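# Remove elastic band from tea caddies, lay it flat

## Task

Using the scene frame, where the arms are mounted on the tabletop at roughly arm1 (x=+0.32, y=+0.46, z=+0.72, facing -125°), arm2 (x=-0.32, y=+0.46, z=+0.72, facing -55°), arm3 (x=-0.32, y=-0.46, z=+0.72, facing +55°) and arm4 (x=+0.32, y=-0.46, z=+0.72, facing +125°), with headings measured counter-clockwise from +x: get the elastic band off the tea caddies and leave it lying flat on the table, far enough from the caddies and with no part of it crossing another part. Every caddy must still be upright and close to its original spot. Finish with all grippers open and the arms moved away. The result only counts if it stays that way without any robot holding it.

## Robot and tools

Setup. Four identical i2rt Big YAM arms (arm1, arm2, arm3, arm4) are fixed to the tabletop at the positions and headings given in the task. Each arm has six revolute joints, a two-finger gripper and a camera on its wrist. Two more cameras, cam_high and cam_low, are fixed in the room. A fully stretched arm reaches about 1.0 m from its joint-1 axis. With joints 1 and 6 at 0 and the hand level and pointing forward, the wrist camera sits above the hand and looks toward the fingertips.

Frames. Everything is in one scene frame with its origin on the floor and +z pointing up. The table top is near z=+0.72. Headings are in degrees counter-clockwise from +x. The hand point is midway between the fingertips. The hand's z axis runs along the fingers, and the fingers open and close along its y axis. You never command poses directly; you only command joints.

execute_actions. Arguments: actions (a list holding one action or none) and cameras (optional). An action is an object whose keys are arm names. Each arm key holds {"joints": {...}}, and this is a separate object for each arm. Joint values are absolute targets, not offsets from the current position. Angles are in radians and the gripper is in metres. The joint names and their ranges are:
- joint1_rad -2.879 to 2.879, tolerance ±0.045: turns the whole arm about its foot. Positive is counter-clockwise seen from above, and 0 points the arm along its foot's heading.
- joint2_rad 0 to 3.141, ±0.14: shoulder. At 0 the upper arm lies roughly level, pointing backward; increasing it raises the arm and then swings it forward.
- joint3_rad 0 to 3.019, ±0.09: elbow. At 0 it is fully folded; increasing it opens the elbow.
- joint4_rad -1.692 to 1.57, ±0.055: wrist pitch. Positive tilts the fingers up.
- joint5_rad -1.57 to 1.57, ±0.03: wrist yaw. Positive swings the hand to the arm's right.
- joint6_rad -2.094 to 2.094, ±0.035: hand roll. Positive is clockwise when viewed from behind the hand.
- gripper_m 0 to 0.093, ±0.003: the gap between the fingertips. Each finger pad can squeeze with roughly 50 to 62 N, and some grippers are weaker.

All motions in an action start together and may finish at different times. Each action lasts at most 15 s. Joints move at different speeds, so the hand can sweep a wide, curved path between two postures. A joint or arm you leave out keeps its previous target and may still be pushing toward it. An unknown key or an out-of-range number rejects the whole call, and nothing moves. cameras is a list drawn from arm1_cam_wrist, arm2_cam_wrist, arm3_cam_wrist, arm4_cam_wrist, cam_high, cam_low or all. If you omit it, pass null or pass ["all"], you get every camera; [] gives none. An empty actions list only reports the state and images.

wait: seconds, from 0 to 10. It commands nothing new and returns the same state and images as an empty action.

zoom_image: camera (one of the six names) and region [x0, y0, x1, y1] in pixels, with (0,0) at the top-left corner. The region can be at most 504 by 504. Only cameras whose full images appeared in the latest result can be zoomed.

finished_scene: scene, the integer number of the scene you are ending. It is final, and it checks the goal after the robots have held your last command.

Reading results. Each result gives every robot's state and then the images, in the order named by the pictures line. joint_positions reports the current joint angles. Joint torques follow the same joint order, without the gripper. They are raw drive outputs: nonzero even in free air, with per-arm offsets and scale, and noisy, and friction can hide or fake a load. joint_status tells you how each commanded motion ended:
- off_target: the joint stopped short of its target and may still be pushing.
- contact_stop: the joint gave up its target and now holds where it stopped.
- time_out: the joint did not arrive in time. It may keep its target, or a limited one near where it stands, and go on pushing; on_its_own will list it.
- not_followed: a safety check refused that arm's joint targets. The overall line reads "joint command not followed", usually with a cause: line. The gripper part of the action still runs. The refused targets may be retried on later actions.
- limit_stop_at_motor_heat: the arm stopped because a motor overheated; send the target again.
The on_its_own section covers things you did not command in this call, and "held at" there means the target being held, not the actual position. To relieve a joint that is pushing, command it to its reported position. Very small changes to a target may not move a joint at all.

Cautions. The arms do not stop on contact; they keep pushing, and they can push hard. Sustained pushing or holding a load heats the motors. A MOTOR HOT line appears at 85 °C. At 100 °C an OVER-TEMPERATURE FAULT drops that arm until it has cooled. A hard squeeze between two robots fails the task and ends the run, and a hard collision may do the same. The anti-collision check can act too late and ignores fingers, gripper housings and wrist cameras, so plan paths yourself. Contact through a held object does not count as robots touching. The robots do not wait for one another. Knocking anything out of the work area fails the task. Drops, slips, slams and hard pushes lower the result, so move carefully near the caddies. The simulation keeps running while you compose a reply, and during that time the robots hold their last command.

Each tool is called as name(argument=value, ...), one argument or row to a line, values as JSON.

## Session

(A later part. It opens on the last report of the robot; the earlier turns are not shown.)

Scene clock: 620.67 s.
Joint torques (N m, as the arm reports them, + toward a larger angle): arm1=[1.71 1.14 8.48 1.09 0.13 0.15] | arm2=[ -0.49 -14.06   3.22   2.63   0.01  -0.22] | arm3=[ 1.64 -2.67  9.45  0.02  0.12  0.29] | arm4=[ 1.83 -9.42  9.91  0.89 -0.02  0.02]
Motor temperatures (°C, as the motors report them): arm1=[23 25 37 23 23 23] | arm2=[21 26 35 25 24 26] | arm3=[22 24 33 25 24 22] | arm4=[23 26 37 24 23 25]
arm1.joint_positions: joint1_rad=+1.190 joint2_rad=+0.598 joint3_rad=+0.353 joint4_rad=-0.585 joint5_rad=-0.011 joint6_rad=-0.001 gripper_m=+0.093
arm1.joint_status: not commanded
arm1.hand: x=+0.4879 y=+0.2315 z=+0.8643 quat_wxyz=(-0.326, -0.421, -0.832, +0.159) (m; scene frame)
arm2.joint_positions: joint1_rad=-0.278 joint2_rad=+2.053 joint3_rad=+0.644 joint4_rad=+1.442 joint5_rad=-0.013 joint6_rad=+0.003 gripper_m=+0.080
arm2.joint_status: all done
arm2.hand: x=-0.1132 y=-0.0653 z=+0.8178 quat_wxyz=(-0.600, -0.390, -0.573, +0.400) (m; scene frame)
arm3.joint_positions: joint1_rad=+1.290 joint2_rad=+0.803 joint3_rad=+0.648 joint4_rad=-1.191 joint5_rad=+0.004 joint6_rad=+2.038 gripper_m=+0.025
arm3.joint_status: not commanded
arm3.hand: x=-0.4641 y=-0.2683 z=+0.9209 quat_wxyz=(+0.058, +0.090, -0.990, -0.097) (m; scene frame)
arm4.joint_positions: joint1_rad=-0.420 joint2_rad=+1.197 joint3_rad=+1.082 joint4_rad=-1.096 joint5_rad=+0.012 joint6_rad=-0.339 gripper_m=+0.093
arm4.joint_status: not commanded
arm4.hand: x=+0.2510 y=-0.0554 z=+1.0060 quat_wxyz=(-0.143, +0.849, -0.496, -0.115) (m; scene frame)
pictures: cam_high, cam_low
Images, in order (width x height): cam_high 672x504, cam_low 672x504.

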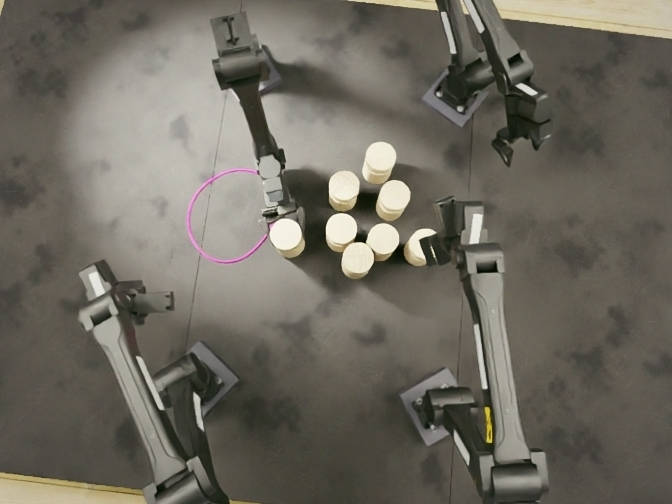

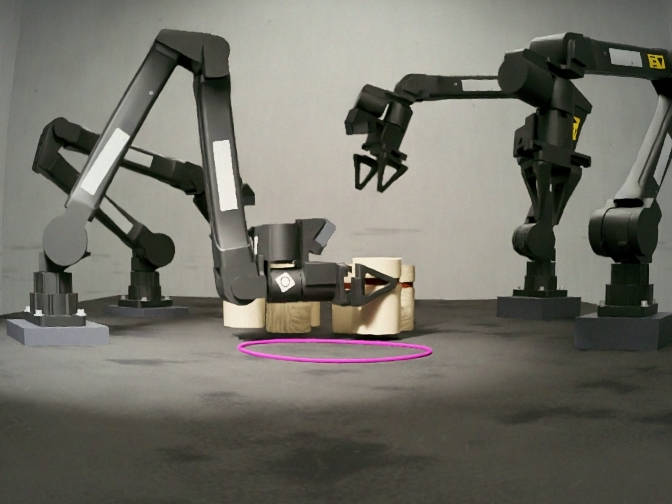

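execute_actions(
  actions=[
    {"arm2":{"joints":{"joint1_rad":-0.235}},"arm3":{"joints":{"joint6_rad":0.9,"gripper_m":0.093,"joint3_rad":0.9}}},
  ],
  cameras=[],
)

execute_actions(
  actions=[
    {"arm2":{"joints":{"joint2_rad":2.075}},"arm4":{"joints":{"joint1_rad":-0.395,"joint2_rad":1.51}}},
  ],
  cameras=["arm4_cam_wrist"],
)

execute_actions(
  actions=[
    {"arm2":{"joints":{"gripper_m":0.093}}},
  ],
  cameras=[],
)

execute_actions(
  actions=[
    {"arm2":{"joints":{"joint2_rad":1.0,"joint3_rad":0.45}}},
  ],
  cameras=["cam_high"],
)

Scene clock: 633.83 s.
Joint torques (N m, as the arm reports them, + toward a larger angle): arm1=[1.79 1.08 8.47 1.09 0.13 0.15] | arm2=[  0.05 -14.56   3.17   2.76   0.01  -0.22] | arm3=[ 1.72 -3.17 12.85  0.65  0.11  0.02] | arm4=[ 1.86 -9.48  9.9   0.87 -0.03  0.01]
Motor temperatures (°C, as the motors report them): arm1=[23 25 37 23 23 23] | arm2=[21 26 34 25 24 26] | arm3=[22 24 34 25 24 22] | arm4=[23 26 37 24 23 25]
arm1.joint_positions: joint1_rad=+1.190 joint2_rad=+0.598 joint3_rad=+0.353 joint4_rad=-0.585 joint5_rad=-0.011 joint6_rad=-0.001 gripper_m=+0.093
arm1.joint_status: not commanded
arm1.hand: x=+0.4879 y=+0.2315 z=+0.8643 quat_wxyz=(-0.326, -0.421, -0.832, +0.159) (m; scene frame)
arm2.joint_positions: joint1_rad=-0.245 joint2_rad=+2.053 joint3_rad=+0.644 joint4_rad=+1.442 joint5_rad=-0.013 joint6_rad=+0.003 gripper_m=+0.080
arm2.joint_status: all done
arm2.hand: x=-0.0963 y=-0.0583 z=+0.8179 quat_wxyz=(-0.607, -0.380, -0.579, +0.391) (m; scene frame)
arm3.joint_positions: joint1_rad=+1.290 joint2_rad=+0.803 joint3_rad=+0.865 joint4_rad=-1.197 joint5_rad=+0.004 joint6_rad=+0.916 gripper_m=+0.093
arm3.joint_status: all done
arm3.hand: x=-0.4960 y=-0.2263 z=+1.0204 quat_wxyz=(-0.003, +0.592, -0.776, -0.217) (m; scene frame)
arm4.joint_positions: joint1_rad=-0.420 joint2_rad=+1.197 joint3_rad=+1.082 joint4_rad=-1.096 joint5_rad=+0.012 joint6_rad=-0.339 gripper_m=+0.093
arm4.joint_status: not commanded
arm4.hand: x=+0.2510 y=-0.0554 z=+1.0060 quat_wxyz=(-0.143, +0.849, -0.496, -0.115) (m; scene frame)
pictures: none
No camera images: the call's "cameras" was empty. Leave "cameras" out to get every camera's image.

Scene clock: 635.10 s.
Joint torques (N m, as the arm reports them, + toward a larger angle): arm1=[1.7  1.2  8.44 1.09 0.13 0.16] | arm2=[ -0.31 -12.66   3.17   2.68  -0.02  -0.21] | arm3=[ 1.7  -3.27 12.88  0.61  0.1  -0.01] | arm4=[  1.64 -14.45   9.32   0.34  -0.03   0.01]
Motor temperatures (°C, as the motors report them): arm1=[23 25 37 23 23 23] | arm2=[21 26 34 25 24 26] | arm3=[22 24 34 25 24 22] | arm4=[23 26 37 24 23 25]
arm1.joint_positions: joint1_rad=+1.190 joint2_rad=+0.598 joint3_rad=+0.353 joint4_rad=-0.585 joint5_rad=-0.011 joint6_rad=-0.001 gripper_m=+0.093
arm1.joint_status: not commanded
arm1.hand: x=+0.4879 y=+0.2315 z=+0.8643 quat_wxyz=(-0.326, -0.421, -0.832, +0.159) (m; scene frame)
arm2.joint_positions: joint1_rad=-0.245 joint2_rad=+2.067 joint3_rad=+0.644 joint4_rad=+1.443 joint5_rad=-0.013 joint6_rad=+0.003 gripper_m=+0.080
arm2.joint_status: all done
arm2.hand: x=-0.0966 y=-0.0575 z=+0.8108 quat_wxyz=(-0.603, -0.383, -0.583, +0.388) (m; scene frame)
arm3.joint_positions: joint1_rad=+1.290 joint2_rad=+0.803 joint3_rad=+0.865 joint4_rad=-1.197 joint5_rad=+0.004 joint6_rad=+0.916 gripper_m=+0.093
arm3.joint_status: not commanded
arm3.hand: x=-0.4960 y=-0.2263 z=+1.0204 quat_wxyz=(-0.003, +0.592, -0.776, -0.217) (m; scene frame)
arm4.joint_positions: joint1_rad=-0.404 joint2_rad=+1.520 joint3_rad=+1.072 joint4_rad=-1.096 joint5_rad=+0.012 joint6_rad=-0.339 gripper_m=+0.093
arm4.joint_status: all done
arm4.hand: x=+0.2422 y=-0.0472 z=+0.8732 quat_wxyz=(-0.017, +0.868, -0.497, -0.008) (m; scene frame)
pictures: arm4_cam_wrist
Images, in order (width x height): arm4_cam_wrist 672x504.

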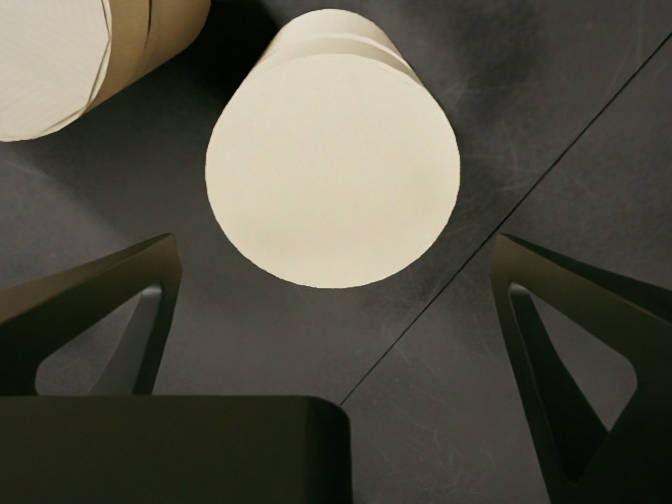

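Scene clock: 635.73 s.
Joint torques (N m, as the arm reports them, + toward a larger angle): arm1=[1.73 1.08 8.48 1.06 0.13 0.16] | arm2=[ -0.27 -13.27   3.04   2.46   0.03  -0.2 ] | arm3=[ 1.72 -3.34 12.88  0.64  0.11 -0.01] | arm4=[  1.67 -14.77   9.39   0.24  -0.03   0.  ]
Motor temperatures (°C, as the motors report them): arm1=[23 25 37 23 23 23] | arm2=[21 26 34 25 24 26] | arm3=[22 24 34 25 24 22] | arm4=[23 26 37 24 23 25]
arm1.joint_positions: joint1_rad=+1.190 joint2_rad=+0.598 joint3_rad=+0.353 joint4_rad=-0.585 joint5_rad=-0.011 joint6_rad=-0.001 gripper_m=+0.093
arm1.joint_status: not commanded
arm1.hand: x=+0.4879 y=+0.2315 z=+0.8643 quat_wxyz=(-0.326, -0.421, -0.832, +0.159) (m; scene frame)
arm2.joint_positions: joint1_rad=-0.245 joint2_rad=+2.067 joint3_rad=+0.644 joint4_rad=+1.449 joint5_rad=-0.013 joint6_rad=+0.003 gripper_m=+0.093
arm2.joint_status: all done
arm2.hand: x=-0.0966 y=-0.0574 z=+0.8123 quat_wxyz=(-0.605, -0.381, -0.581, +0.389) (m; scene frame)
arm3.joint_positions: joint1_rad=+1.290 joint2_rad=+0.803 joint3_rad=+0.865 joint4_rad=-1.197 joint5_rad=+0.004 joint6_rad=+0.916 gripper_m=+0.093
arm3.joint_status: not commanded
arm3.hand: x=-0.4960 y=-0.2263 z=+1.0204 quat_wxyz=(-0.003, +0.592, -0.776, -0.217) (m; scene frame)
arm4.joint_positions: joint1_rad=-0.404 joint2_rad=+1.520 joint3_rad=+1.072 joint4_rad=-1.096 joint5_rad=+0.012 joint6_rad=-0.339 gripper_m=+0.093
arm4.joint_status: not commanded
arm4.hand: x=+0.2422 y=-0.0472 z=+0.8732 quat_wxyz=(-0.017, +0.868, -0.497, -0.008) (m; scene frame)
pictures: none
No camera images: the call's "cameras" was empty. Leave "cameras" out to get every camera's image.

Scene clock: 637.30 s.
Joint torques (N m, as the arm reports them, + toward a larger angle): arm1=[1.71 1.16 8.46 1.09 0.14 0.16] | arm2=[-0.31 -1.72  6.59  1.14  0.   -0.22] | arm3=[ 1.65 -3.19 12.88  0.62  0.1  -0.01] | arm4=[  1.7  -14.72   9.38   0.24  -0.03   0.  ]
Motor temperatures (°C, as the motors report them): arm1=[23 25 37 23 23 23] | arm2=[21 26 34 25 24 26] | arm3=[22 24 34 25 24 22] | arm4=[23 26 37 24 23 25]
arm1.joint_positions: joint1_rad=+1.190 joint2_rad=+0.598 joint3_rad=+0.353 joint4_rad=-0.585 joint5_rad=-0.011 joint6_rad=-0.001 gripper_m=+0.093
arm1.joint_status: not commanded
arm1.hand: x=+0.4879 y=+0.2315 z=+0.8643 quat_wxyz=(-0.326, -0.421, -0.832, +0.159) (m; scene frame)
arm2.joint_positions: joint1_rad=-0.245 joint2_rad=+0.999 joint3_rad=+0.449 joint4_rad=+1.462 joint5_rad=-0.013 joint6_rad=+0.003 gripper_m=+0.093
arm2.joint_status: all done
arm2.hand: x=-0.1845 y=+0.1410 z=+1.2311 quat_wxyz=(-0.793, -0.174, -0.269, +0.518) (m; scene frame)
arm3.joint_positions: joint1_rad=+1.290 joint2_rad=+0.803 joint3_rad=+0.865 joint4_rad=-1.197 joint5_rad=+0.004 joint6_rad=+0.916 gripper_m=+0.093
arm3.joint_status: not commanded
arm3.hand: x=-0.4960 y=-0.2263 z=+1.0204 quat_wxyz=(-0.003, +0.592, -0.776, -0.217) (m; scene frame)
arm4.joint_positions: joint1_rad=-0.404 joint2_rad=+1.520 joint3_rad=+1.072 joint4_rad=-1.096 joint5_rad=+0.012 joint6_rad=-0.339 gripper_m=+0.093
arm4.joint_status: not commanded
arm4.hand: x=+0.2422 y=-0.0472 z=+0.8732 quat_wxyz=(-0.017, +0.868, -0.497, -0.008) (m; scene frame)
pictures: cam_high
Images, in order (width x height): cam_high 672x504.

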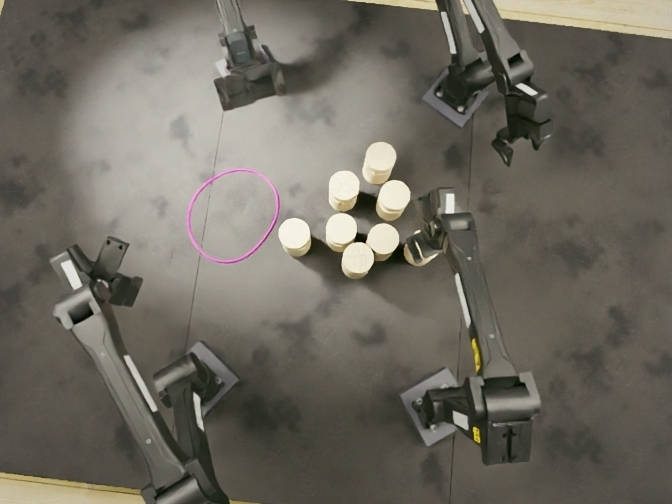

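execute_actions(
  actions=[
    {"arm3":{"joints":{"joint1_rad":0.15,"joint2_rad":1.25,"joint3_rad":1.215,"joint4_rad":-1.06,"joint6_rad":1.0}},"arm4":{"joints":{"joint1_rad":-0.385,"joint4_rad":-1.02,"joint6_rad":0.39}},"arm2":{"joints":{"joint2_rad":0.7,"joint4_rad":0.5}}},
  ],
  cameras=["arm4_cam_wrist"],
)

execute_actions(
  actions=[
    {"arm3":{"joints":{"joint2_rad":1.60}},"arm4":{"joints":{"joint2_rad":1.59,"joint3_rad":0.976,"joint4_rad":-0.855}}},
  ],
  cameras=["arm3_cam_wrist","arm4_cam_wrist"],
)

Scene clock: 654.30 s.
Joint torques (N m, as the arm reports them, + toward a larger angle): arm1=[1.84 1.1  8.45 1.08 0.12 0.15] | arm2=[-0.21  0.62  8.05  0.98  0.04 -0.19] | arm3=[  1.3  -10.01  13.56   0.61   0.15   0.31] | arm4=[  1.78 -14.93   9.53   1.     0.05   0.23]
Motor temperatures (°C, as the motors report them): arm1=[23 25 37 23 23 23] | arm2=[21 25 35 25 24 26] | arm3=[22 24 35 25 24 22] | arm4=[23 26 36 24 23 25]
arm1.joint_positions: joint1_rad=+1.190 joint2_rad=+0.598 joint3_rad=+0.353 joint4_rad=-0.585 joint5_rad=-0.011 joint6_rad=-0.001 gripper_m=+0.093
arm1.joint_status: not commanded
arm1.hand: x=+0.4879 y=+0.2315 z=+0.8643 quat_wxyz=(-0.326, -0.421, -0.832, +0.159) (m; scene frame)
arm2.joint_positions: joint1_rad=-0.245 joint2_rad=+0.695 joint3_rad=+0.449 joint4_rad=+0.515 joint5_rad=-0.013 joint6_rad=+0.003 gripper_m=+0.093
arm2.joint_status: all done
arm2.hand: x=-0.1713 y=+0.1116 z=+1.1485 quat_wxyz=(-0.670, -0.330, -0.504, +0.433) (m; scene frame)
arm3.joint_positions: joint1_rad=+0.153 joint2_rad=+1.261 joint3_rad=+1.172 joint4_rad=-1.061 joint5_rad=+0.003 joint6_rad=+0.985 gripper_m=+0.093
arm3.joint_status: all done
arm3.hand: x=-0.1075 y=-0.0612 z=+1.0228 quat_wxyz=(-0.108, +0.048, -0.977, -0.179) (m; scene frame)
arm4.joint_positions: joint1_rad=-0.394 joint2_rad=+1.520 joint3_rad=+1.072 joint4_rad=-1.031 joint5_rad=+0.012 joint6_rad=+0.376 gripper_m=+0.093
arm4.joint_status: all done
arm4.hand: x=+0.2350 y=-0.0323 z=+0.8743 quat_wxyz=(-0.028, +0.642, -0.765, -0.042) (m; scene frame)
pictures: arm4_cam_wrist
Images, in order (width x height): arm4_cam_wrist 672x504.

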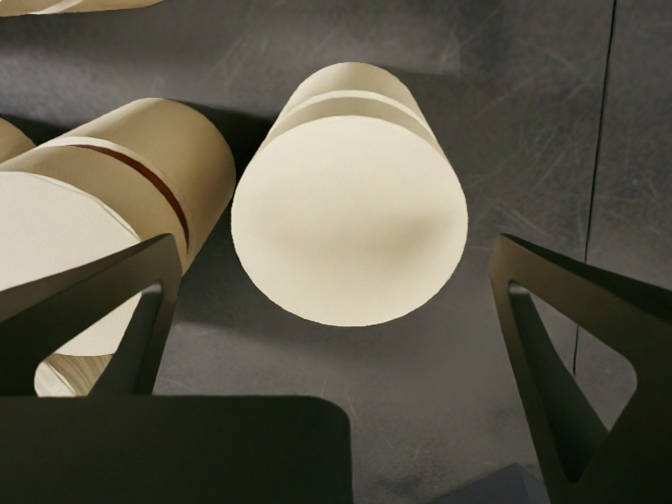

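Scene clock: 655.50 s.
Joint torques (N m, as the arm reports them, + toward a larger angle): arm1=[1.73 1.07 8.49 1.07 0.13 0.16] | arm2=[-0.02  0.01  8.15  0.96  0.01 -0.21] | arm3=[  0.52 -13.19  11.34   0.2    0.15   0.35] | arm4=[  1.73 -15.64   8.43   0.96   0.05   0.21]
Motor temperatures (°C, as the motors report them): arm1=[23 25 37 23 23 23] | arm2=[21 25 35 25 24 26] | arm3=[22 24 35 25 24 22] | arm4=[23 26 36 24 23 25]
arm1.joint_positions: joint1_rad=+1.190 joint2_rad=+0.598 joint3_rad=+0.353 joint4_rad=-0.585 joint5_rad=-0.011 joint6_rad=-0.001 gripper_m=+0.093
arm1.joint_status: not commanded
arm1.hand: x=+0.4879 y=+0.2315 z=+0.8643 quat_wxyz=(-0.326, -0.421, -0.832, +0.159) (m; scene frame)
arm2.joint_positions: joint1_rad=-0.245 joint2_rad=+0.695 joint3_rad=+0.449 joint4_rad=+0.515 joint5_rad=-0.013 joint6_rad=+0.003 gripper_m=+0.093
arm2.joint_status: not commanded
arm2.hand: x=-0.1713 y=+0.1116 z=+1.1485 quat_wxyz=(-0.670, -0.330, -0.504, +0.433) (m; scene frame)
arm3.joint_positions: joint1_rad=+0.153 joint2_rad=+1.612 joint3_rad=+1.179 joint4_rad=-1.061 joint5_rad=+0.003 joint6_rad=+0.985 gripper_m=+0.093
arm3.joint_status: all done
arm3.hand: x=-0.0987 y=-0.0445 z=+0.8698 quat_wxyz=(-0.021, +0.049, -0.998, -0.032) (m; scene frame)
arm4.joint_positions: joint1_rad=-0.394 joint2_rad=+1.603 joint3_rad=+0.970 joint4_rad=-0.866 joint5_rad=+0.012 joint6_rad=+0.376 gripper_m=+0.093
arm4.joint_status: all done
arm4.hand: x=+0.2367 y=-0.0412 z=+0.8078 quat_wxyz=(-0.023, +0.642, -0.765, -0.033) (m; scene frame)
pictures: arm3_cam_wrist, arm4_cam_wrist
Images, in order (width x height): arm3_cam_wrist 672x504, arm4_cam_wrist 672x504.

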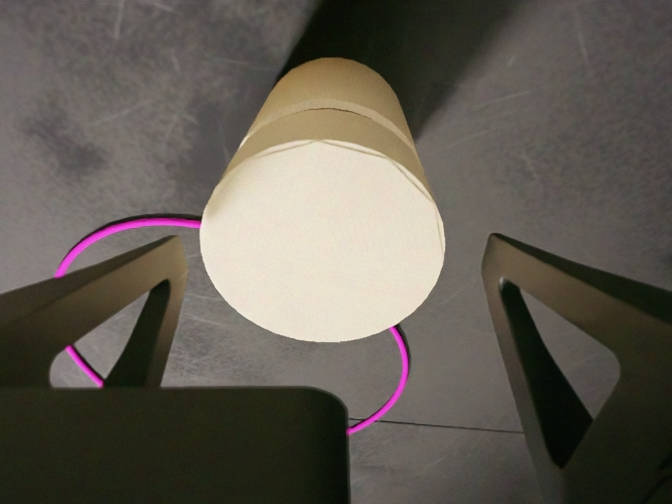

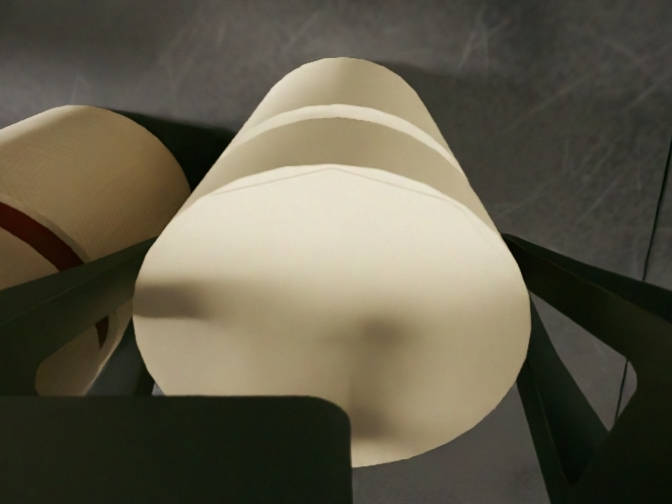

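execute_actions(
  actions=[
    {"arm3":{"joints":{"joint1_rad":0.18}},"arm4":{"joints":{"gripper_m":0.05}}},
  ],
  cameras=[],
)

execute_actions(
  actions=[
    {"arm3":{"joints":{"joint2_rad":1.69,"joint3_rad":1.117,"joint4_rad":-0.895}},"arm4":{"joints":{"joint2_rad":1.64,"joint3_rad":1.12,"joint4_rad":-0.92,"joint1_rad":-0.36}}},
  ],
  cameras=["arm3_cam_wrist"],
)

execute_actions(
  actions=[
    {"arm3":{"joints":{"gripper_m":0.05}},"arm4":{"joints":{"joint2_rad":1.74,"joint3_rad":1.205,"joint4_rad":-0.94,"joint1_rad":-0.33}}},
  ],
  cameras=["cam_high"],
)

Scene clock: 664.73 s.
Joint torques (N m, as the arm reports them, + toward a larger angle): arm1=[1.77 1.26 8.47 1.06 0.13 0.16] | arm2=[-0.23  0.3   8.08  1.06  0.02 -0.22] | arm3=[  1.7  -13.4   11.37   0.2    0.15   0.34] | arm4=[  1.75 -15.48   8.4    0.94   0.06   0.22]
Motor temperatures (°C, as the motors report them): arm1=[23 25 38 23 23 23] | arm2=[21 25 35 25 24 26] | arm3=[22 24 35 25 24 22] | arm4=[23 26 36 24 23 25]
arm1.joint_positions: joint1_rad=+1.190 joint2_rad=+0.598 joint3_rad=+0.353 joint4_rad=-0.585 joint5_rad=-0.011 joint6_rad=-0.001 gripper_m=+0.093
arm1.joint_status: not commanded
arm1.hand: x=+0.4879 y=+0.2315 z=+0.8643 quat_wxyz=(-0.326, -0.421, -0.832, +0.159) (m; scene frame)
arm2.joint_positions: joint1_rad=-0.245 joint2_rad=+0.695 joint3_rad=+0.449 joint4_rad=+0.515 joint5_rad=-0.013 joint6_rad=+0.003 gripper_m=+0.093
arm2.joint_status: not commanded
arm2.hand: x=-0.1713 y=+0.1116 z=+1.1485 quat_wxyz=(-0.670, -0.330, -0.504, +0.433) (m; scene frame)
arm3.joint_positions: joint1_rad=+0.169 joint2_rad=+1.612 joint3_rad=+1.179 joint4_rad=-1.061 joint5_rad=+0.003 joint6_rad=+0.985 gripper_m=+0.093
arm3.joint_status: all done
arm3.hand: x=-0.1051 y=-0.0412 z=+0.8698 quat_wxyz=(-0.020, +0.057, -0.998, -0.033) (m; scene frame)
arm4.joint_positions: joint1_rad=-0.394 joint2_rad=+1.603 joint3_rad=+0.970 joint4_rad=-0.866 joint5_rad=+0.012 joint6_rad=+0.377 gripper_m=+0.080
arm4.joint_status: gripper_m off_target (ended at +0.080, target +0.050)
arm4.hand: x=+0.2367 y=-0.0411 z=+0.8078 quat_wxyz=(-0.023, +0.642, -0.766, -0.033) (m; scene frame)
pictures: none
No camera images: the call's "cameras" was empty. Leave "cameras" out to get every camera's image.

Scene clock: 665.73 s.
Joint torques (N m, as the arm reports them, + toward a larger angle): arm1=[1.81 1.19 8.46 1.09 0.12 0.16] | arm2=[-0.19  0.15  8.08  1.07  0.   -0.22] | arm3=[  1.85 -12.15   7.89   0.59   0.04   0.33] | arm4=[  1.7  -16.43  12.24   0.16   0.02   0.21]
Motor temperatures (°C, as the motors report them): arm1=[23 25 38 23 23 23] | arm2=[21 25 35 25 24 26] | arm3=[22 24 35 25 24 22] | arm4=[23 26 36 24 23 25]
arm1.joint_positions: joint1_rad=+1.190 joint2_rad=+0.598 joint3_rad=+0.353 joint4_rad=-0.585 joint5_rad=-0.011 joint6_rad=-0.001 gripper_m=+0.093
arm1.joint_status: not commanded
arm1.hand: x=+0.4879 y=+0.2315 z=+0.8643 quat_wxyz=(-0.326, -0.421, -0.832, +0.159) (m; scene frame)
arm2.joint_positions: joint1_rad=-0.245 joint2_rad=+0.695 joint3_rad=+0.449 joint4_rad=+0.515 joint5_rad=-0.013 joint6_rad=+0.003 gripper_m=+0.093
arm2.joint_status: not commanded
arm2.hand: x=-0.1713 y=+0.1116 z=+1.1485 quat_wxyz=(-0.670, -0.330, -0.504, +0.433) (m; scene frame)
arm3.joint_positions: joint1_rad=+0.169 joint2_rad=+1.677 joint3_rad=+1.117 joint4_rad=-0.906 joint5_rad=+0.006 joint6_rad=+0.985 gripper_m=+0.093
arm3.joint_status: all done
arm3.hand: x=-0.1011 y=-0.0340 z=+0.8220 quat_wxyz=(-0.029, +0.057, -0.997, -0.044) (m; scene frame)
arm4.joint_positions: joint1_rad=-0.367 joint2_rad=+1.647 joint3_rad=+1.076 joint4_rad=-0.913 joint5_rad=+0.013 joint6_rad=+0.377 gripper_m=+0.080
arm4.joint_status: all done
arm4.hand: x=+0.2177 y=-0.0109 z=+0.8246 quat_wxyz=(-0.027, +0.652, -0.757, -0.041) (m; scene frame)
pictures: arm3_cam_wrist
Images, in order (width x height): arm3_cam_wrist 672x504.

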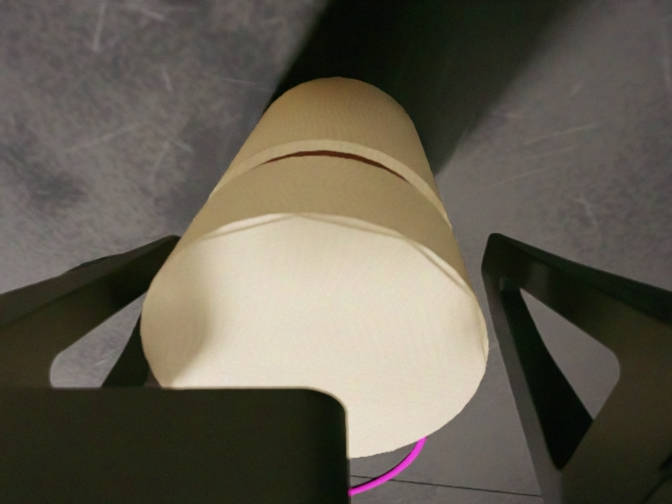

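Scene clock: 666.57 s.
Joint torques (N m, as the arm reports them, + toward a larger angle): arm1=[1.72 1.19 8.47 1.07 0.13 0.15] | arm2=[-0.4   0.37  8.08  1.03  0.05 -0.2 ] | arm3=[  1.91 -11.95   7.85   0.52   0.1    0.33] | arm4=[  1.46 -18.16  11.87   0.32   0.05   0.21]
Motor temperatures (°C, as the motors report them): arm1=[23 25 38 23 23 23] | arm2=[21 25 36 25 24 26] | arm3=[22 24 35 25 24 22] | arm4=[23 26 36 24 23 25]
arm1.joint_positions: joint1_rad=+1.190 joint2_rad=+0.598 joint3_rad=+0.353 joint4_rad=-0.585 joint5_rad=-0.011 joint6_rad=-0.001 gripper_m=+0.093
arm1.joint_status: not commanded
arm1.hand: x=+0.4879 y=+0.2315 z=+0.8643 quat_wxyz=(-0.326, -0.421, -0.832, +0.159) (m; scene frame)
arm2.joint_positions: joint1_rad=-0.245 joint2_rad=+0.695 joint3_rad=+0.449 joint4_rad=+0.515 joint5_rad=-0.013 joint6_rad=+0.003 gripper_m=+0.093
arm2.joint_status: not commanded
arm2.hand: x=-0.1713 y=+0.1116 z=+1.1485 quat_wxyz=(-0.670, -0.330, -0.504, +0.433) (m; scene frame)
arm3.joint_positions: joint1_rad=+0.169 joint2_rad=+1.677 joint3_rad=+1.117 joint4_rad=-0.904 joint5_rad=+0.005 joint6_rad=+0.985 gripper_m=+0.080
arm3.joint_status: gripper_m off_target (ended at +0.080, target +0.050)
arm3.hand: x=-0.1011 y=-0.0335 z=+0.8221 quat_wxyz=(-0.029, +0.057, -0.997, -0.045) (m; scene frame)
arm4.joint_positions: joint1_rad=-0.336 joint2_rad=+1.746 joint3_rad=+1.164 joint4_rad=-0.938 joint5_rad=+0.012 joint6_rad=+0.378 gripper_m=+0.080
arm4.joint_status: all done
arm4.hand: x=+0.1973 y=+0.0101 z=+0.8090 quat_wxyz=(-0.018, +0.664, -0.747, -0.025) (m; scene frame)
pictures: cam_high
Images, in order (width x height): cam_high 672x504.

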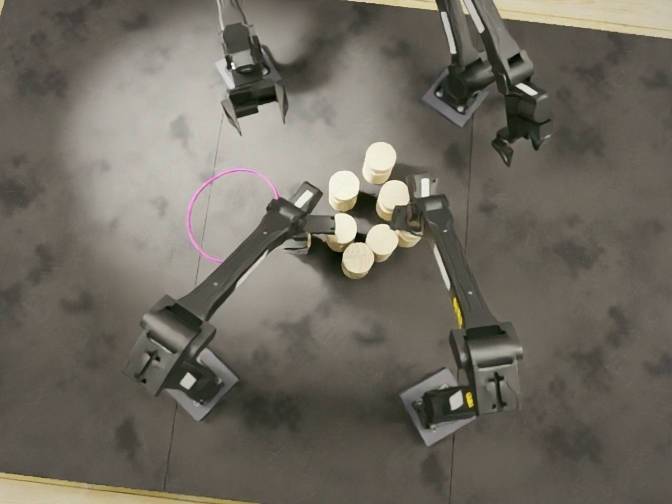

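execute_actions(
  actions=[
    {"arm3":{"joints":{"joint2_rad":1.75,"joint3_rad":1.32,"joint4_rad":-0.97}},"arm4":{"joints":{"gripper_m":0.093}}},
  ],
  cameras=[],
)

execute_actions(
  actions=[
    {"arm3":{"joints":{"joint1_rad":0.125,"joint2_rad":1.875,"joint3_rad":1.478,"joint4_rad":-1.02}},"arm4":{"joints":{"joint2_rad":0.8}}},
  ],
  cameras=["cam_high","cam_low"],
)

Scene clock: 677.13 s.
Joint torques (N m, as the arm reports them, + toward a larger angle): arm1=[1.77 1.2  8.48 1.07 0.13 0.15] | arm2=[-0.24  0.24  8.05  1.02  0.03 -0.21] | arm3=[  1.86 -13.59  11.87   0.     0.12   0.33] | arm4=[  1.55 -17.81  12.05   0.36   0.04   0.2 ]
Motor temperatures (°C, as the motors report them): arm1=[23 25 38 23 23 23] | arm2=[21 25 36 25 24 26] | arm3=[22 24 34 25 24 22] | arm4=[23 26 37 24 23 25]
arm1.joint_positions: joint1_rad=+1.190 joint2_rad=+0.598 joint3_rad=+0.353 joint4_rad=-0.585 joint5_rad=-0.011 joint6_rad=-0.001 gripper_m=+0.093
arm1.joint_status: not commanded
arm1.hand: x=+0.4879 y=+0.2315 z=+0.8643 quat_wxyz=(-0.326, -0.421, -0.832, +0.159) (m; scene frame)
arm2.joint_positions: joint1_rad=-0.245 joint2_rad=+0.695 joint3_rad=+0.449 joint4_rad=+0.515 joint5_rad=-0.013 joint6_rad=+0.003 gripper_m=+0.093
arm2.joint_status: not commanded
arm2.hand: x=-0.1713 y=+0.1116 z=+1.1485 quat_wxyz=(-0.670, -0.330, -0.504, +0.433) (m; scene frame)
arm3.joint_positions: joint1_rad=+0.169 joint2_rad=+1.739 joint3_rad=+1.275 joint4_rad=-0.962 joint5_rad=+0.004 joint6_rad=+0.986 gripper_m=+0.080
arm3.joint_status: all done
arm3.hand: x=-0.0786 y=+0.0110 z=+0.8477 quat_wxyz=(-0.038, +0.056, -0.996, -0.062) (m; scene frame)
arm4.joint_positions: joint1_rad=-0.336 joint2_rad=+1.746 joint3_rad=+1.164 joint4_rad=-0.938 joint5_rad=+0.012 joint6_rad=+0.379 gripper_m=+0.093
arm4.joint_status: all done
arm4.hand: x=+0.1973 y=+0.0101 z=+0.8090 quat_wxyz=(-0.018, +0.664, -0.747, -0.025) (m; scene frame)
pictures: none
No camera images: the call's "cameras" was empty. Leave "cameras" out to get every camera's image.

Scene clock: 678.83 s.
Joint torques (N m, as the arm reports them, + toward a larger angle): arm1=[1.74 1.17 8.45 1.09 0.13 0.15] | arm2=[-0.24  0.31  8.07  0.94  0.04 -0.19] | arm3=[  0.27 -14.9   13.08   0.01   0.13   0.32] | arm4=[ 1.4  -3.09 13.02  1.71  0.02  0.17]
Motor temperatures (°C, as the motors report them): arm1=[23 25 38 23 23 23] | arm2=[21 25 36 25 24 26] | arm3=[22 25 34 25 24 22] | arm4=[23 26 37 24 23 25]
arm1.joint_positions: joint1_rad=+1.190 joint2_rad=+0.598 joint3_rad=+0.353 joint4_rad=-0.585 joint5_rad=-0.011 joint6_rad=-0.001 gripper_m=+0.093
arm1.joint_status: not commanded
arm1.hand: x=+0.4879 y=+0.2315 z=+0.8643 quat_wxyz=(-0.326, -0.421, -0.832, +0.159) (m; scene frame)
arm2.joint_positions: joint1_rad=-0.245 joint2_rad=+0.695 joint3_rad=+0.449 joint4_rad=+0.515 joint5_rad=-0.013 joint6_rad=+0.003 gripper_m=+0.093
arm2.joint_status: not commanded
arm2.hand: x=-0.1713 y=+0.1116 z=+1.1485 quat_wxyz=(-0.670, -0.330, -0.504, +0.433) (m; scene frame)
arm3.joint_positions: joint1_rad=+0.131 joint2_rad=+1.863 joint3_rad=+1.421 joint4_rad=-1.013 joint5_rad=+0.004 joint6_rad=+0.986 gripper_m=+0.080
arm3.joint_status: all done
arm3.hand: x=-0.0414 y=+0.0367 z=+0.8353 quat_wxyz=(-0.031, +0.038, -0.998, -0.049) (m; scene frame)
arm4.joint_positions: joint1_rad=-0.336 joint2_rad=+0.799 joint3_rad=+1.176 joint4_rad=-0.938 joint5_rad=+0.012 joint6_rad=+0.379 gripper_m=+0.093
arm4.joint_status: all done
arm4.hand: x=+0.2291 y=-0.1064 z=+1.2309 quat_wxyz=(-0.223, +0.577, -0.655, -0.434) (m; scene frame)
pictures: cam_high, cam_low
Images, in order (width x height): cam_high 672x504, cam_low 672x504.

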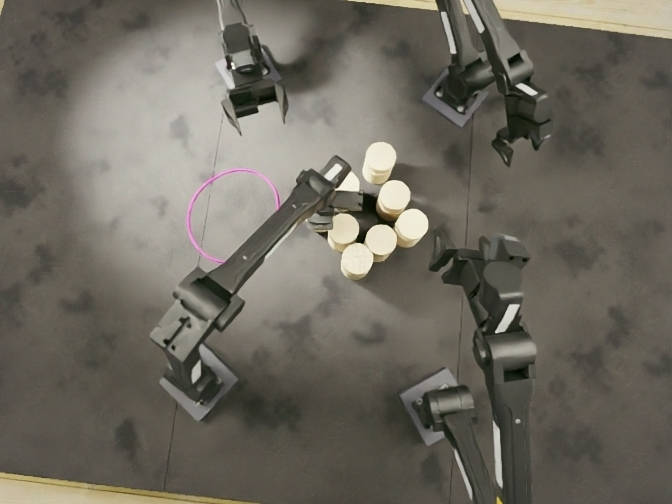

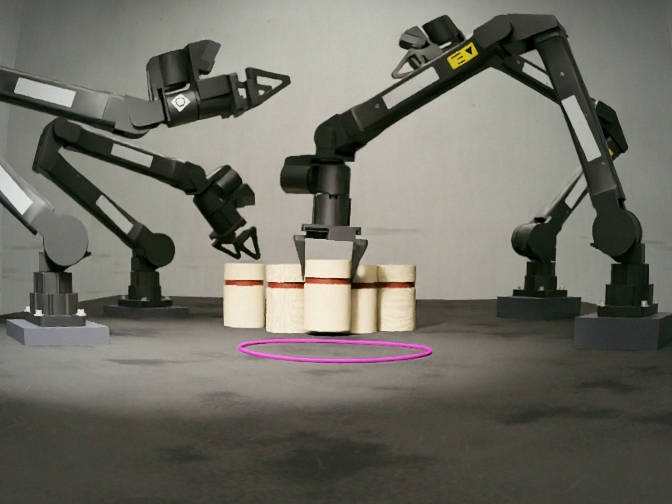

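execute_actions(
  actions=[
    {"arm3":{"joints":{"joint2_rad":1.905}},"arm1":{"joints":{"joint2_rad":0.9,"joint3_rad":0.99,"joint4_rad":-1.16,"joint6_rad":-0.55}}},
  ],
  cameras=[],
)

execute_actions(
  actions=[
    {"arm3":{"joints":{"gripper_m":0.093}},"arm1":{"joints":{"joint1_rad":0.2}}},
  ],
  cameras=[],
)

execute_actions(
  actions=[
    {"arm3":{"joints":{"joint2_rad":0.8}},"arm1":{"joints":{"joint1_rad":-0.10}}},
  ],
  cameras=[],
)

execute_actions(
  actions=[
    {"arm1":{"joints":{"joint2_rad":1.315}}},
  ],
  cameras=["cam_high","arm1_cam_wrist"],
)

Scene clock: 692.93 s.
Joint torques (N m, as the arm reports them, + toward a larger angle): arm1=[ 1.71 -2.05 11.5   0.77  0.08 -0.06] | arm2=[-0.12  0.29  8.04  0.95  0.02 -0.21] | arm3=[  0.23 -14.4   12.9   -0.02   0.12   0.32] | arm4=[ 1.43 -2.98 12.98  1.79  0.02  0.17]
Motor temperatures (°C, as the motors report them): arm1=[23 25 38 23 23 23] | arm2=[21 25 36 25 24 26] | arm3=[22 25 36 25 24 22] | arm4=[23 25 38 24 23 25]
arm1.joint_positions: joint1_rad=+1.190 joint2_rad=+0.895 joint3_rad=+0.949 joint4_rad=-1.146 joint5_rad=-0.011 joint6_rad=-0.537 gripper_m=+0.093
arm1.joint_status: all done
arm1.hand: x=+0.5166 y=+0.1917 z=+1.0096 quat_wxyz=(-0.180, -0.194, -0.952, +0.156) (m; scene frame)
arm2.joint_positions: joint1_rad=-0.245 joint2_rad=+0.695 joint3_rad=+0.449 joint4_rad=+0.515 joint5_rad=-0.013 joint6_rad=+0.003 gripper_m=+0.093
arm2.joint_status: not commanded
arm2.hand: x=-0.1713 y=+0.1116 z=+1.1485 quat_wxyz=(-0.670, -0.330, -0.504, +0.433) (m; scene frame)
arm3.joint_positions: joint1_rad=+0.131 joint2_rad=+1.880 joint3_rad=+1.421 joint4_rad=-1.013 joint5_rad=+0.004 joint6_rad=+0.987 gripper_m=+0.080
arm3.joint_status: all done
arm3.hand: x=-0.0419 y=+0.0356 z=+0.8260 quat_wxyz=(-0.027, +0.037, -0.998, -0.041) (m; scene frame)
arm4.joint_positions: joint1_rad=-0.336 joint2_rad=+0.799 joint3_rad=+1.176 joint4_rad=-0.938 joint5_rad=+0.012 joint6_rad=+0.379 gripper_m=+0.093
arm4.joint_status: not commanded
arm4.hand: x=+0.2291 y=-0.1064 z=+1.2309 quat_wxyz=(-0.223, +0.577, -0.655, -0.434) (m; scene frame)
pictures: none
No camera images: the call's "cameras" was empty. Leave "cameras" out to get every camera's image.

Scene clock: 694.40 s.
Joint torques (N m, as the arm reports them, + toward a larger angle): arm1=[ 0.19 -2.07 11.5   0.74  0.06 -0.05] | arm2=[-0.16  0.44  8.07  1.08  0.02 -0.21] | arm3=[  0.2  -14.35  12.82  -0.01   0.13   0.32] | arm4=[ 1.37 -2.95 12.97  1.77  0.02  0.17]
Motor temperatures (°C, as the motors report them): arm1=[23 25 39 23 23 23] | arm2=[21 25 36 25 24 26] | arm3=[22 25 36 25 24 22] | arm4=[23 25 38 24 23 25]
arm1.joint_positions: joint1_rad=+0.209 joint2_rad=+0.895 joint3_rad=+0.949 joint4_rad=-1.146 joint5_rad=-0.011 joint6_rad=-0.539 gripper_m=+0.093
arm1.joint_status: all done
arm1.hand: x=+0.2063 y=+0.1469 z=+1.0090 quat_wxyz=(-0.085, -0.619, -0.749, +0.222) (m; scene frame)
arm2.joint_positions: joint1_rad=-0.245 joint2_rad=+0.695 joint3_rad=+0.449 joint4_rad=+0.515 joint5_rad=-0.013 joint6_rad=+0.003 gripper_m=+0.093
arm2.joint_status: not commanded
arm2.hand: x=-0.1713 y=+0.1116 z=+1.1485 quat_wxyz=(-0.670, -0.330, -0.504, +0.433) (m; scene frame)
arm3.joint_positions: joint1_rad=+0.131 joint2_rad=+1.880 joint3_rad=+1.423 joint4_rad=-1.013 joint5_rad=+0.004 joint6_rad=+0.987 gripper_m=+0.093
arm3.joint_status: all done
arm3.hand: x=-0.0416 y=+0.0363 z=+0.8267 quat_wxyz=(-0.028, +0.037, -0.998, -0.042) (m; scene frame)
arm4.joint_positions: joint1_rad=-0.336 joint2_rad=+0.799 joint3_rad=+1.176 joint4_rad=-0.938 joint5_rad=+0.012 joint6_rad=+0.379 gripper_m=+0.093
arm4.joint_status: not commanded
arm4.hand: x=+0.2291 y=-0.1064 z=+1.2309 quat_wxyz=(-0.223, +0.577, -0.655, -0.434) (m; scene frame)
pictures: none
No camera images: the call's "cameras" was empty. Leave "cameras" out to get every camera's image.

Scene clock: 696.07 s.
Joint torques (N m, as the arm reports them, + toward a larger angle): arm1=[ 0.4  -2.15 11.5   0.78  0.06 -0.05] | arm2=[-0.25  0.62  8.21  1.06  0.01 -0.2 ] | arm3=[ 0.18 -0.96  9.41  1.26  0.08  0.24] | arm4=[ 1.41 -3.03 12.97  1.8   0.02  0.17]
Motor temperatures (°C, as the motors report them): arm1=[23 25 39 23 23 23] | arm2=[21 25 36 25 24 26] | arm3=[22 25 36 25 24 22] | arm4=[23 25 38 24 23 25]
arm1.joint_positions: joint1_rad=-0.092 joint2_rad=+0.895 joint3_rad=+0.949 joint4_rad=-1.146 joint5_rad=-0.011 joint6_rad=-0.539 gripper_m=+0.093
arm1.joint_status: all done
arm1.hand: x=+0.1186 y=+0.1946 z=+1.0088 quat_wxyz=(-0.050, -0.724, -0.648, +0.232) (m; scene frame)
arm2.joint_positions: joint1_rad=-0.245 joint2_rad=+0.695 joint3_rad=+0.449 joint4_rad=+0.515 joint5_rad=-0.013 joint6_rad=+0.003 gripper_m=+0.093
arm2.joint_status: not commanded
arm2.hand: x=-0.1713 y=+0.1116 z=+1.1485 quat_wxyz=(-0.670, -0.330, -0.504, +0.433) (m; scene frame)
arm3.joint_positions: joint1_rad=+0.131 joint2_rad=+0.788 joint3_rad=+1.470 joint4_rad=-1.014 joint5_rad=+0.004 joint6_rad=+0.987 gripper_m=+0.093
arm3.joint_status: all done
arm3.hand: x=-0.1568 y=-0.1709 z=+1.3766 quat_wxyz=(-0.303, +0.029, -0.814, -0.495) (m; scene frame)
arm4.joint_positions: joint1_rad=-0.336 joint2_rad=+0.799 joint3_rad=+1.176 joint4_rad=-0.938 joint5_rad=+0.012 joint6_rad=+0.379 gripper_m=+0.093
arm4.joint_status: not commanded
arm4.hand: x=+0.2291 y=-0.1064 z=+1.2309 quat_wxyz=(-0.223, +0.577, -0.655, -0.434) (m; scene frame)
pictures: none
No camera images: the call's "cameras" was empty. Leave "cameras" out to get every camera's image.

Scene clock: 697.33 s.
Joint torques (N m, as the arm reports them, + toward a larger angle): arm1=[ 0.38 -7.26 10.33  0.18  0.05 -0.07] | arm2=[-0.1   0.05  8.12  0.98  0.02 -0.21] | arm3=[ 0.27 -0.77  9.55  1.28  0.08  0.24] | arm4=[ 1.43 -3.   12.96  1.8   0.02  0.17]
Motor temperatures (°C, as the motors report them): arm1=[23 25 39 23 23 23] | arm2=[21 25 36 25 24 26] | arm3=[22 25 35 25 24 22] | arm4=[23 25 38 24 23 25]
arm1.joint_positions: joint1_rad=-0.092 joint2_rad=+1.319 joint3_rad=+0.949 joint4_rad=-1.147 joint5_rad=-0.011 joint6_rad=-0.539 gripper_m=+0.093
arm1.joint_status: all done
arm1.hand: x=+0.1006 y=+0.1708 z=+0.8685 quat_wxyz=(-0.011, -0.746, -0.666, +0.025) (m; scene frame)
arm2.joint_positions: joint1_rad=-0.245 joint2_rad=+0.695 joint3_rad=+0.449 joint4_rad=+0.515 joint5_rad=-0.013 joint6_rad=+0.003 gripper_m=+0.093
arm2.joint_status: not commanded
arm2.hand: x=-0.1713 y=+0.1116 z=+1.1485 quat_wxyz=(-0.670, -0.330, -0.504, +0.433) (m; scene frame)
arm3.joint_positions: joint1_rad=+0.131 joint2_rad=+0.788 joint3_rad=+1.470 joint4_rad=-1.014 joint5_rad=+0.004 joint6_rad=+0.987 gripper_m=+0.093
arm3.joint_status: not commanded
arm3.hand: x=-0.1568 y=-0.1709 z=+1.3766 quat_wxyz=(-0.303, +0.029, -0.814, -0.495) (m; scene frame)
arm4.joint_positions: joint1_rad=-0.336 joint2_rad=+0.799 joint3_rad=+1.176 joint4_rad=-0.938 joint5_rad=+0.012 joint6_rad=+0.379 gripper_m=+0.093
arm4.joint_status: not commanded
arm4.hand: x=+0.2291 y=-0.1064 z=+1.2309 quat_wxyz=(-0.223, +0.577, -0.655, -0.434) (m; scene frame)
pictures: arm1_cam_wrist, cam_high
Images, in order (width x height): arm1_cam_wrist 672x504, cam_high 672x504.

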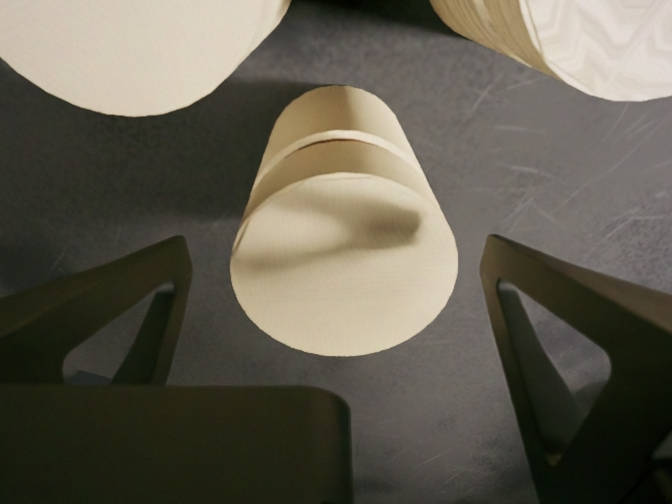

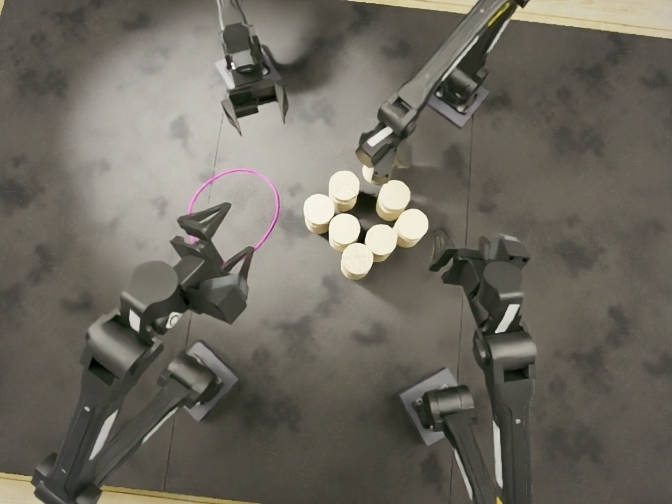

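execute_actions(
  actions=[],
)

Scene clock: 710.33 s.
Joint torques (N m, as the arm reports them, + toward a larger angle): arm1=[ 0.38 -7.28 10.31  0.14  0.05 -0.08] | arm2=[-0.19  0.41  8.11  0.94  0.02 -0.19] | arm3=[ 0.21 -0.81  9.55  1.26  0.09  0.25] | arm4=[ 1.38 -3.01 12.94  1.78  0.02  0.17]
Motor temperatures (°C, as the motors report them): arm1=[23 25 40 23 23 23] | arm2=[21 24 36 25 24 26] | arm3=[22 24 35 25 24 22] | arm4=[23 25 39 24 23 25]
arm1.joint_positions: joint1_rad=-0.092 joint2_rad=+1.319 joint3_rad=+0.949 joint4_rad=-1.147 joint5_rad=-0.011 joint6_rad=-0.539 gripper_m=+0.093
arm1.joint_status: all done
arm1.hand: x=+0.1006 y=+0.1708 z=+0.8685 quat_wxyz=(-0.011, -0.746, -0.666, +0.025) (m; scene frame)
arm2.joint_positions: joint1_rad=-0.245 joint2_rad=+0.695 joint3_rad=+0.449 joint4_rad=+0.515 joint5_rad=-0.013 joint6_rad=+0.003 gripper_m=+0.093
arm2.joint_status: not commanded
arm2.hand: x=-0.1713 y=+0.1116 z=+1.1485 quat_wxyz=(-0.670, -0.330, -0.504, +0.433) (m; scene frame)
arm3.joint_positions: joint1_rad=+0.131 joint2_rad=+0.788 joint3_rad=+1.470 joint4_rad=-1.014 joint5_rad=+0.004 joint6_rad=+0.987 gripper_m=+0.093
arm3.joint_status: not commanded
arm3.hand: x=-0.1568 y=-0.1709 z=+1.3766 quat_wxyz=(-0.303, +0.029, -0.814, -0.495) (m; scene frame)
arm4.joint_positions: joint1_rad=-0.336 joint2_rad=+0.799 joint3_rad=+1.176 joint4_rad=-0.938 joint5_rad=+0.012 joint6_rad=+0.379 gripper_m=+0.093
arm4.joint_status: not commanded
arm4.hand: x=+0.2291 y=-0.1064 z=+1.2309 quat_wxyz=(-0.223, +0.577, -0.655, -0.434) (m; scene frame)
pictures: arm1_cam_wrist, arm2_cam_wrist, arm3_cam_wrist, arm4_cam_wrist, cam_high, cam_low
Images, in order (width x height): arm1_cam_wrist 672x504, arm2_cam_wrist 672x504, arm3_cam_wrist 672x504, arm4_cam_wrist 672x504, cam_high 672x504, cam_low 672x504.

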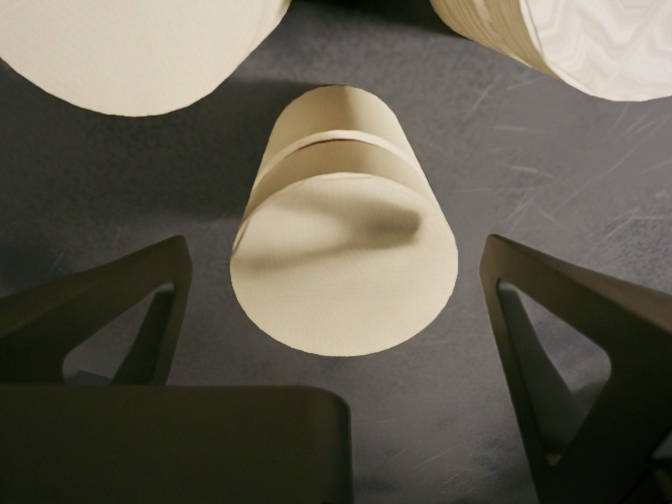

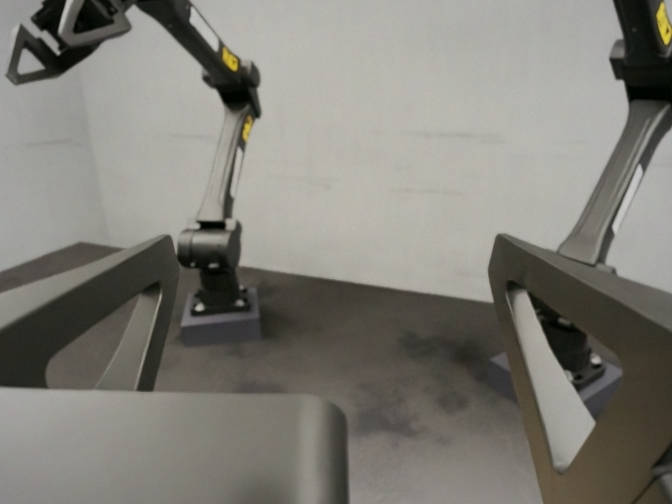

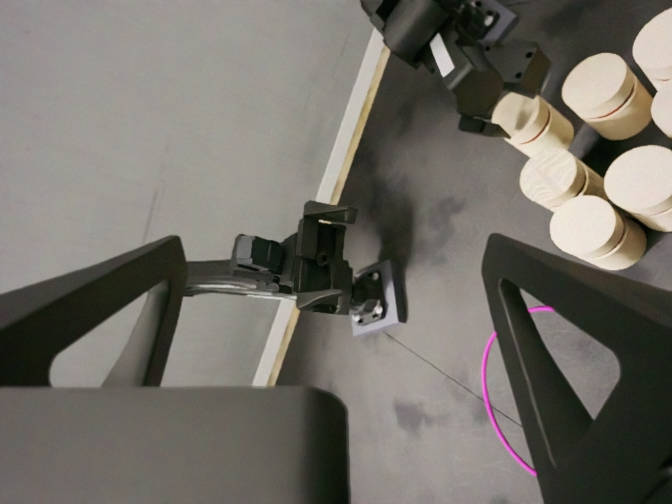

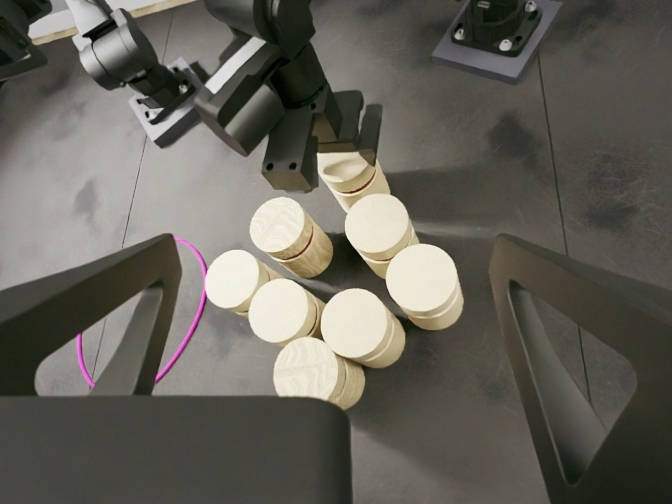

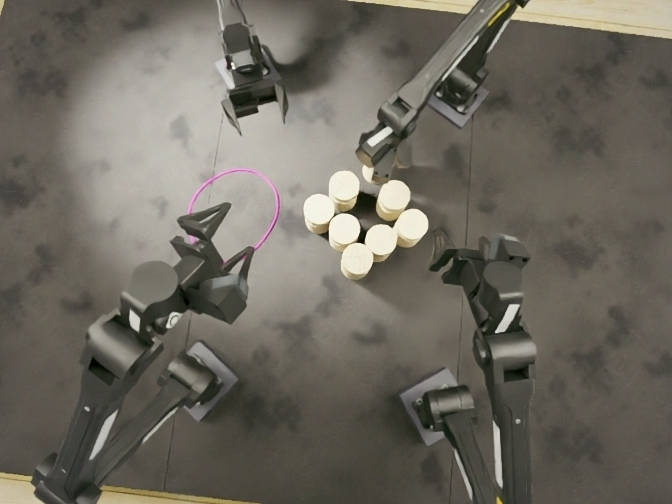

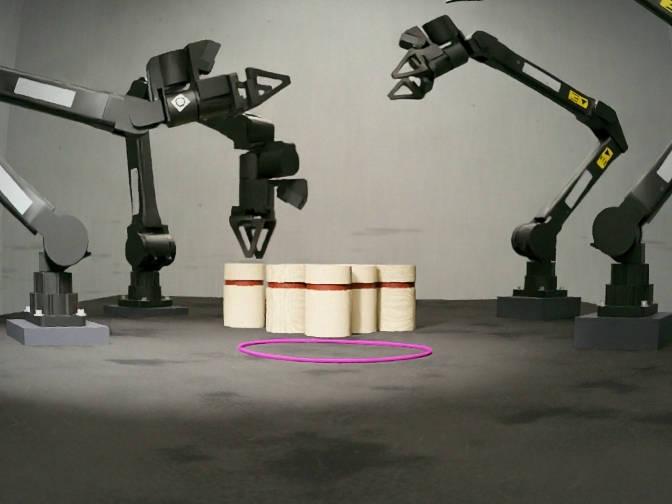

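execute_actions(
  actions=[
    {"arm1":{"joints":{"joint1_rad":-0.125,"joint2_rad":1.31,"joint3_rad":0.925,"joint4_rad":-1.125}}},
  ],
  cameras=["arm1_cam_wrist"],
)

Scene clock: 718.60 s.
Joint torques (N m, as the arm reports them, + toward a larger angle): arm1=[ 0.13 -7.12  6.84  0.99  0.06 -0.08] | arm2=[-0.49  0.25  8.16  1.08  0.01 -0.22] | arm3=[ 0.22 -0.93  9.55  1.28  0.08  0.24] | arm4=[ 1.44 -3.03 12.97  1.79  0.02  0.17]
Motor temperatures (°C, as the motors report them): arm1=[23 25 40 23 23 23] | arm2=[21 24 36 25 24 26] | arm3=[22 24 34 25 24 22] | arm4=[23 25 39 24 23 25]
arm1.joint_positions: joint1_rad=-0.114 joint2_rad=+1.314 joint3_rad=+0.933 joint4_rad=-1.139 joint5_rad=-0.011 joint6_rad=-0.539 gripper_m=+0.093
arm1.joint_status: all done
arm1.hand: x=+0.0972 y=+0.1791 z=+0.8641 quat_wxyz=(-0.010, -0.753, -0.658, +0.023) (m; scene frame)
arm2.joint_positions: joint1_rad=-0.245 joint2_rad=+0.695 joint3_rad=+0.449 joint4_rad=+0.515 joint5_rad=-0.013 joint6_rad=+0.003 gripper_m=+0.093
arm2.joint_status: not commanded
arm2.hand: x=-0.1713 y=+0.1116 z=+1.1485 quat_wxyz=(-0.670, -0.330, -0.504, +0.433) (m; scene frame)
arm3.joint_positions: joint1_rad=+0.131 joint2_rad=+0.788 joint3_rad=+1.470 joint4_rad=-1.014 joint5_rad=+0.004 joint6_rad=+0.987 gripper_m=+0.093
arm3.joint_status: not commanded
arm3.hand: x=-0.1568 y=-0.1709 z=+1.3766 quat_wxyz=(-0.303, +0.029, -0.814, -0.495) (m; scene frame)
arm4.joint_positions: joint1_rad=-0.336 joint2_rad=+0.799 joint3_rad=+1.176 joint4_rad=-0.938 joint5_rad=+0.012 joint6_rad=+0.379 gripper_m=+0.093
arm4.joint_status: not commanded
arm4.hand: x=+0.2291 y=-0.1064 z=+1.2309 quat_wxyz=(-0.223, +0.577, -0.655, -0.434) (m; scene frame)
pictures: arm1_cam_wrist
Images, in order (width x height): arm1_cam_wrist 672x504.

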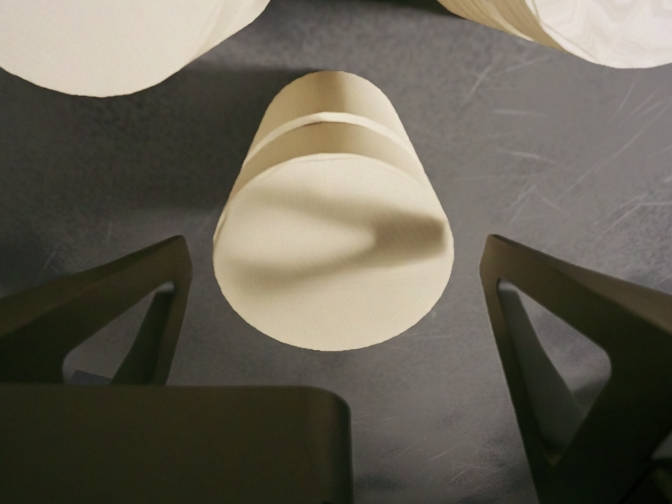

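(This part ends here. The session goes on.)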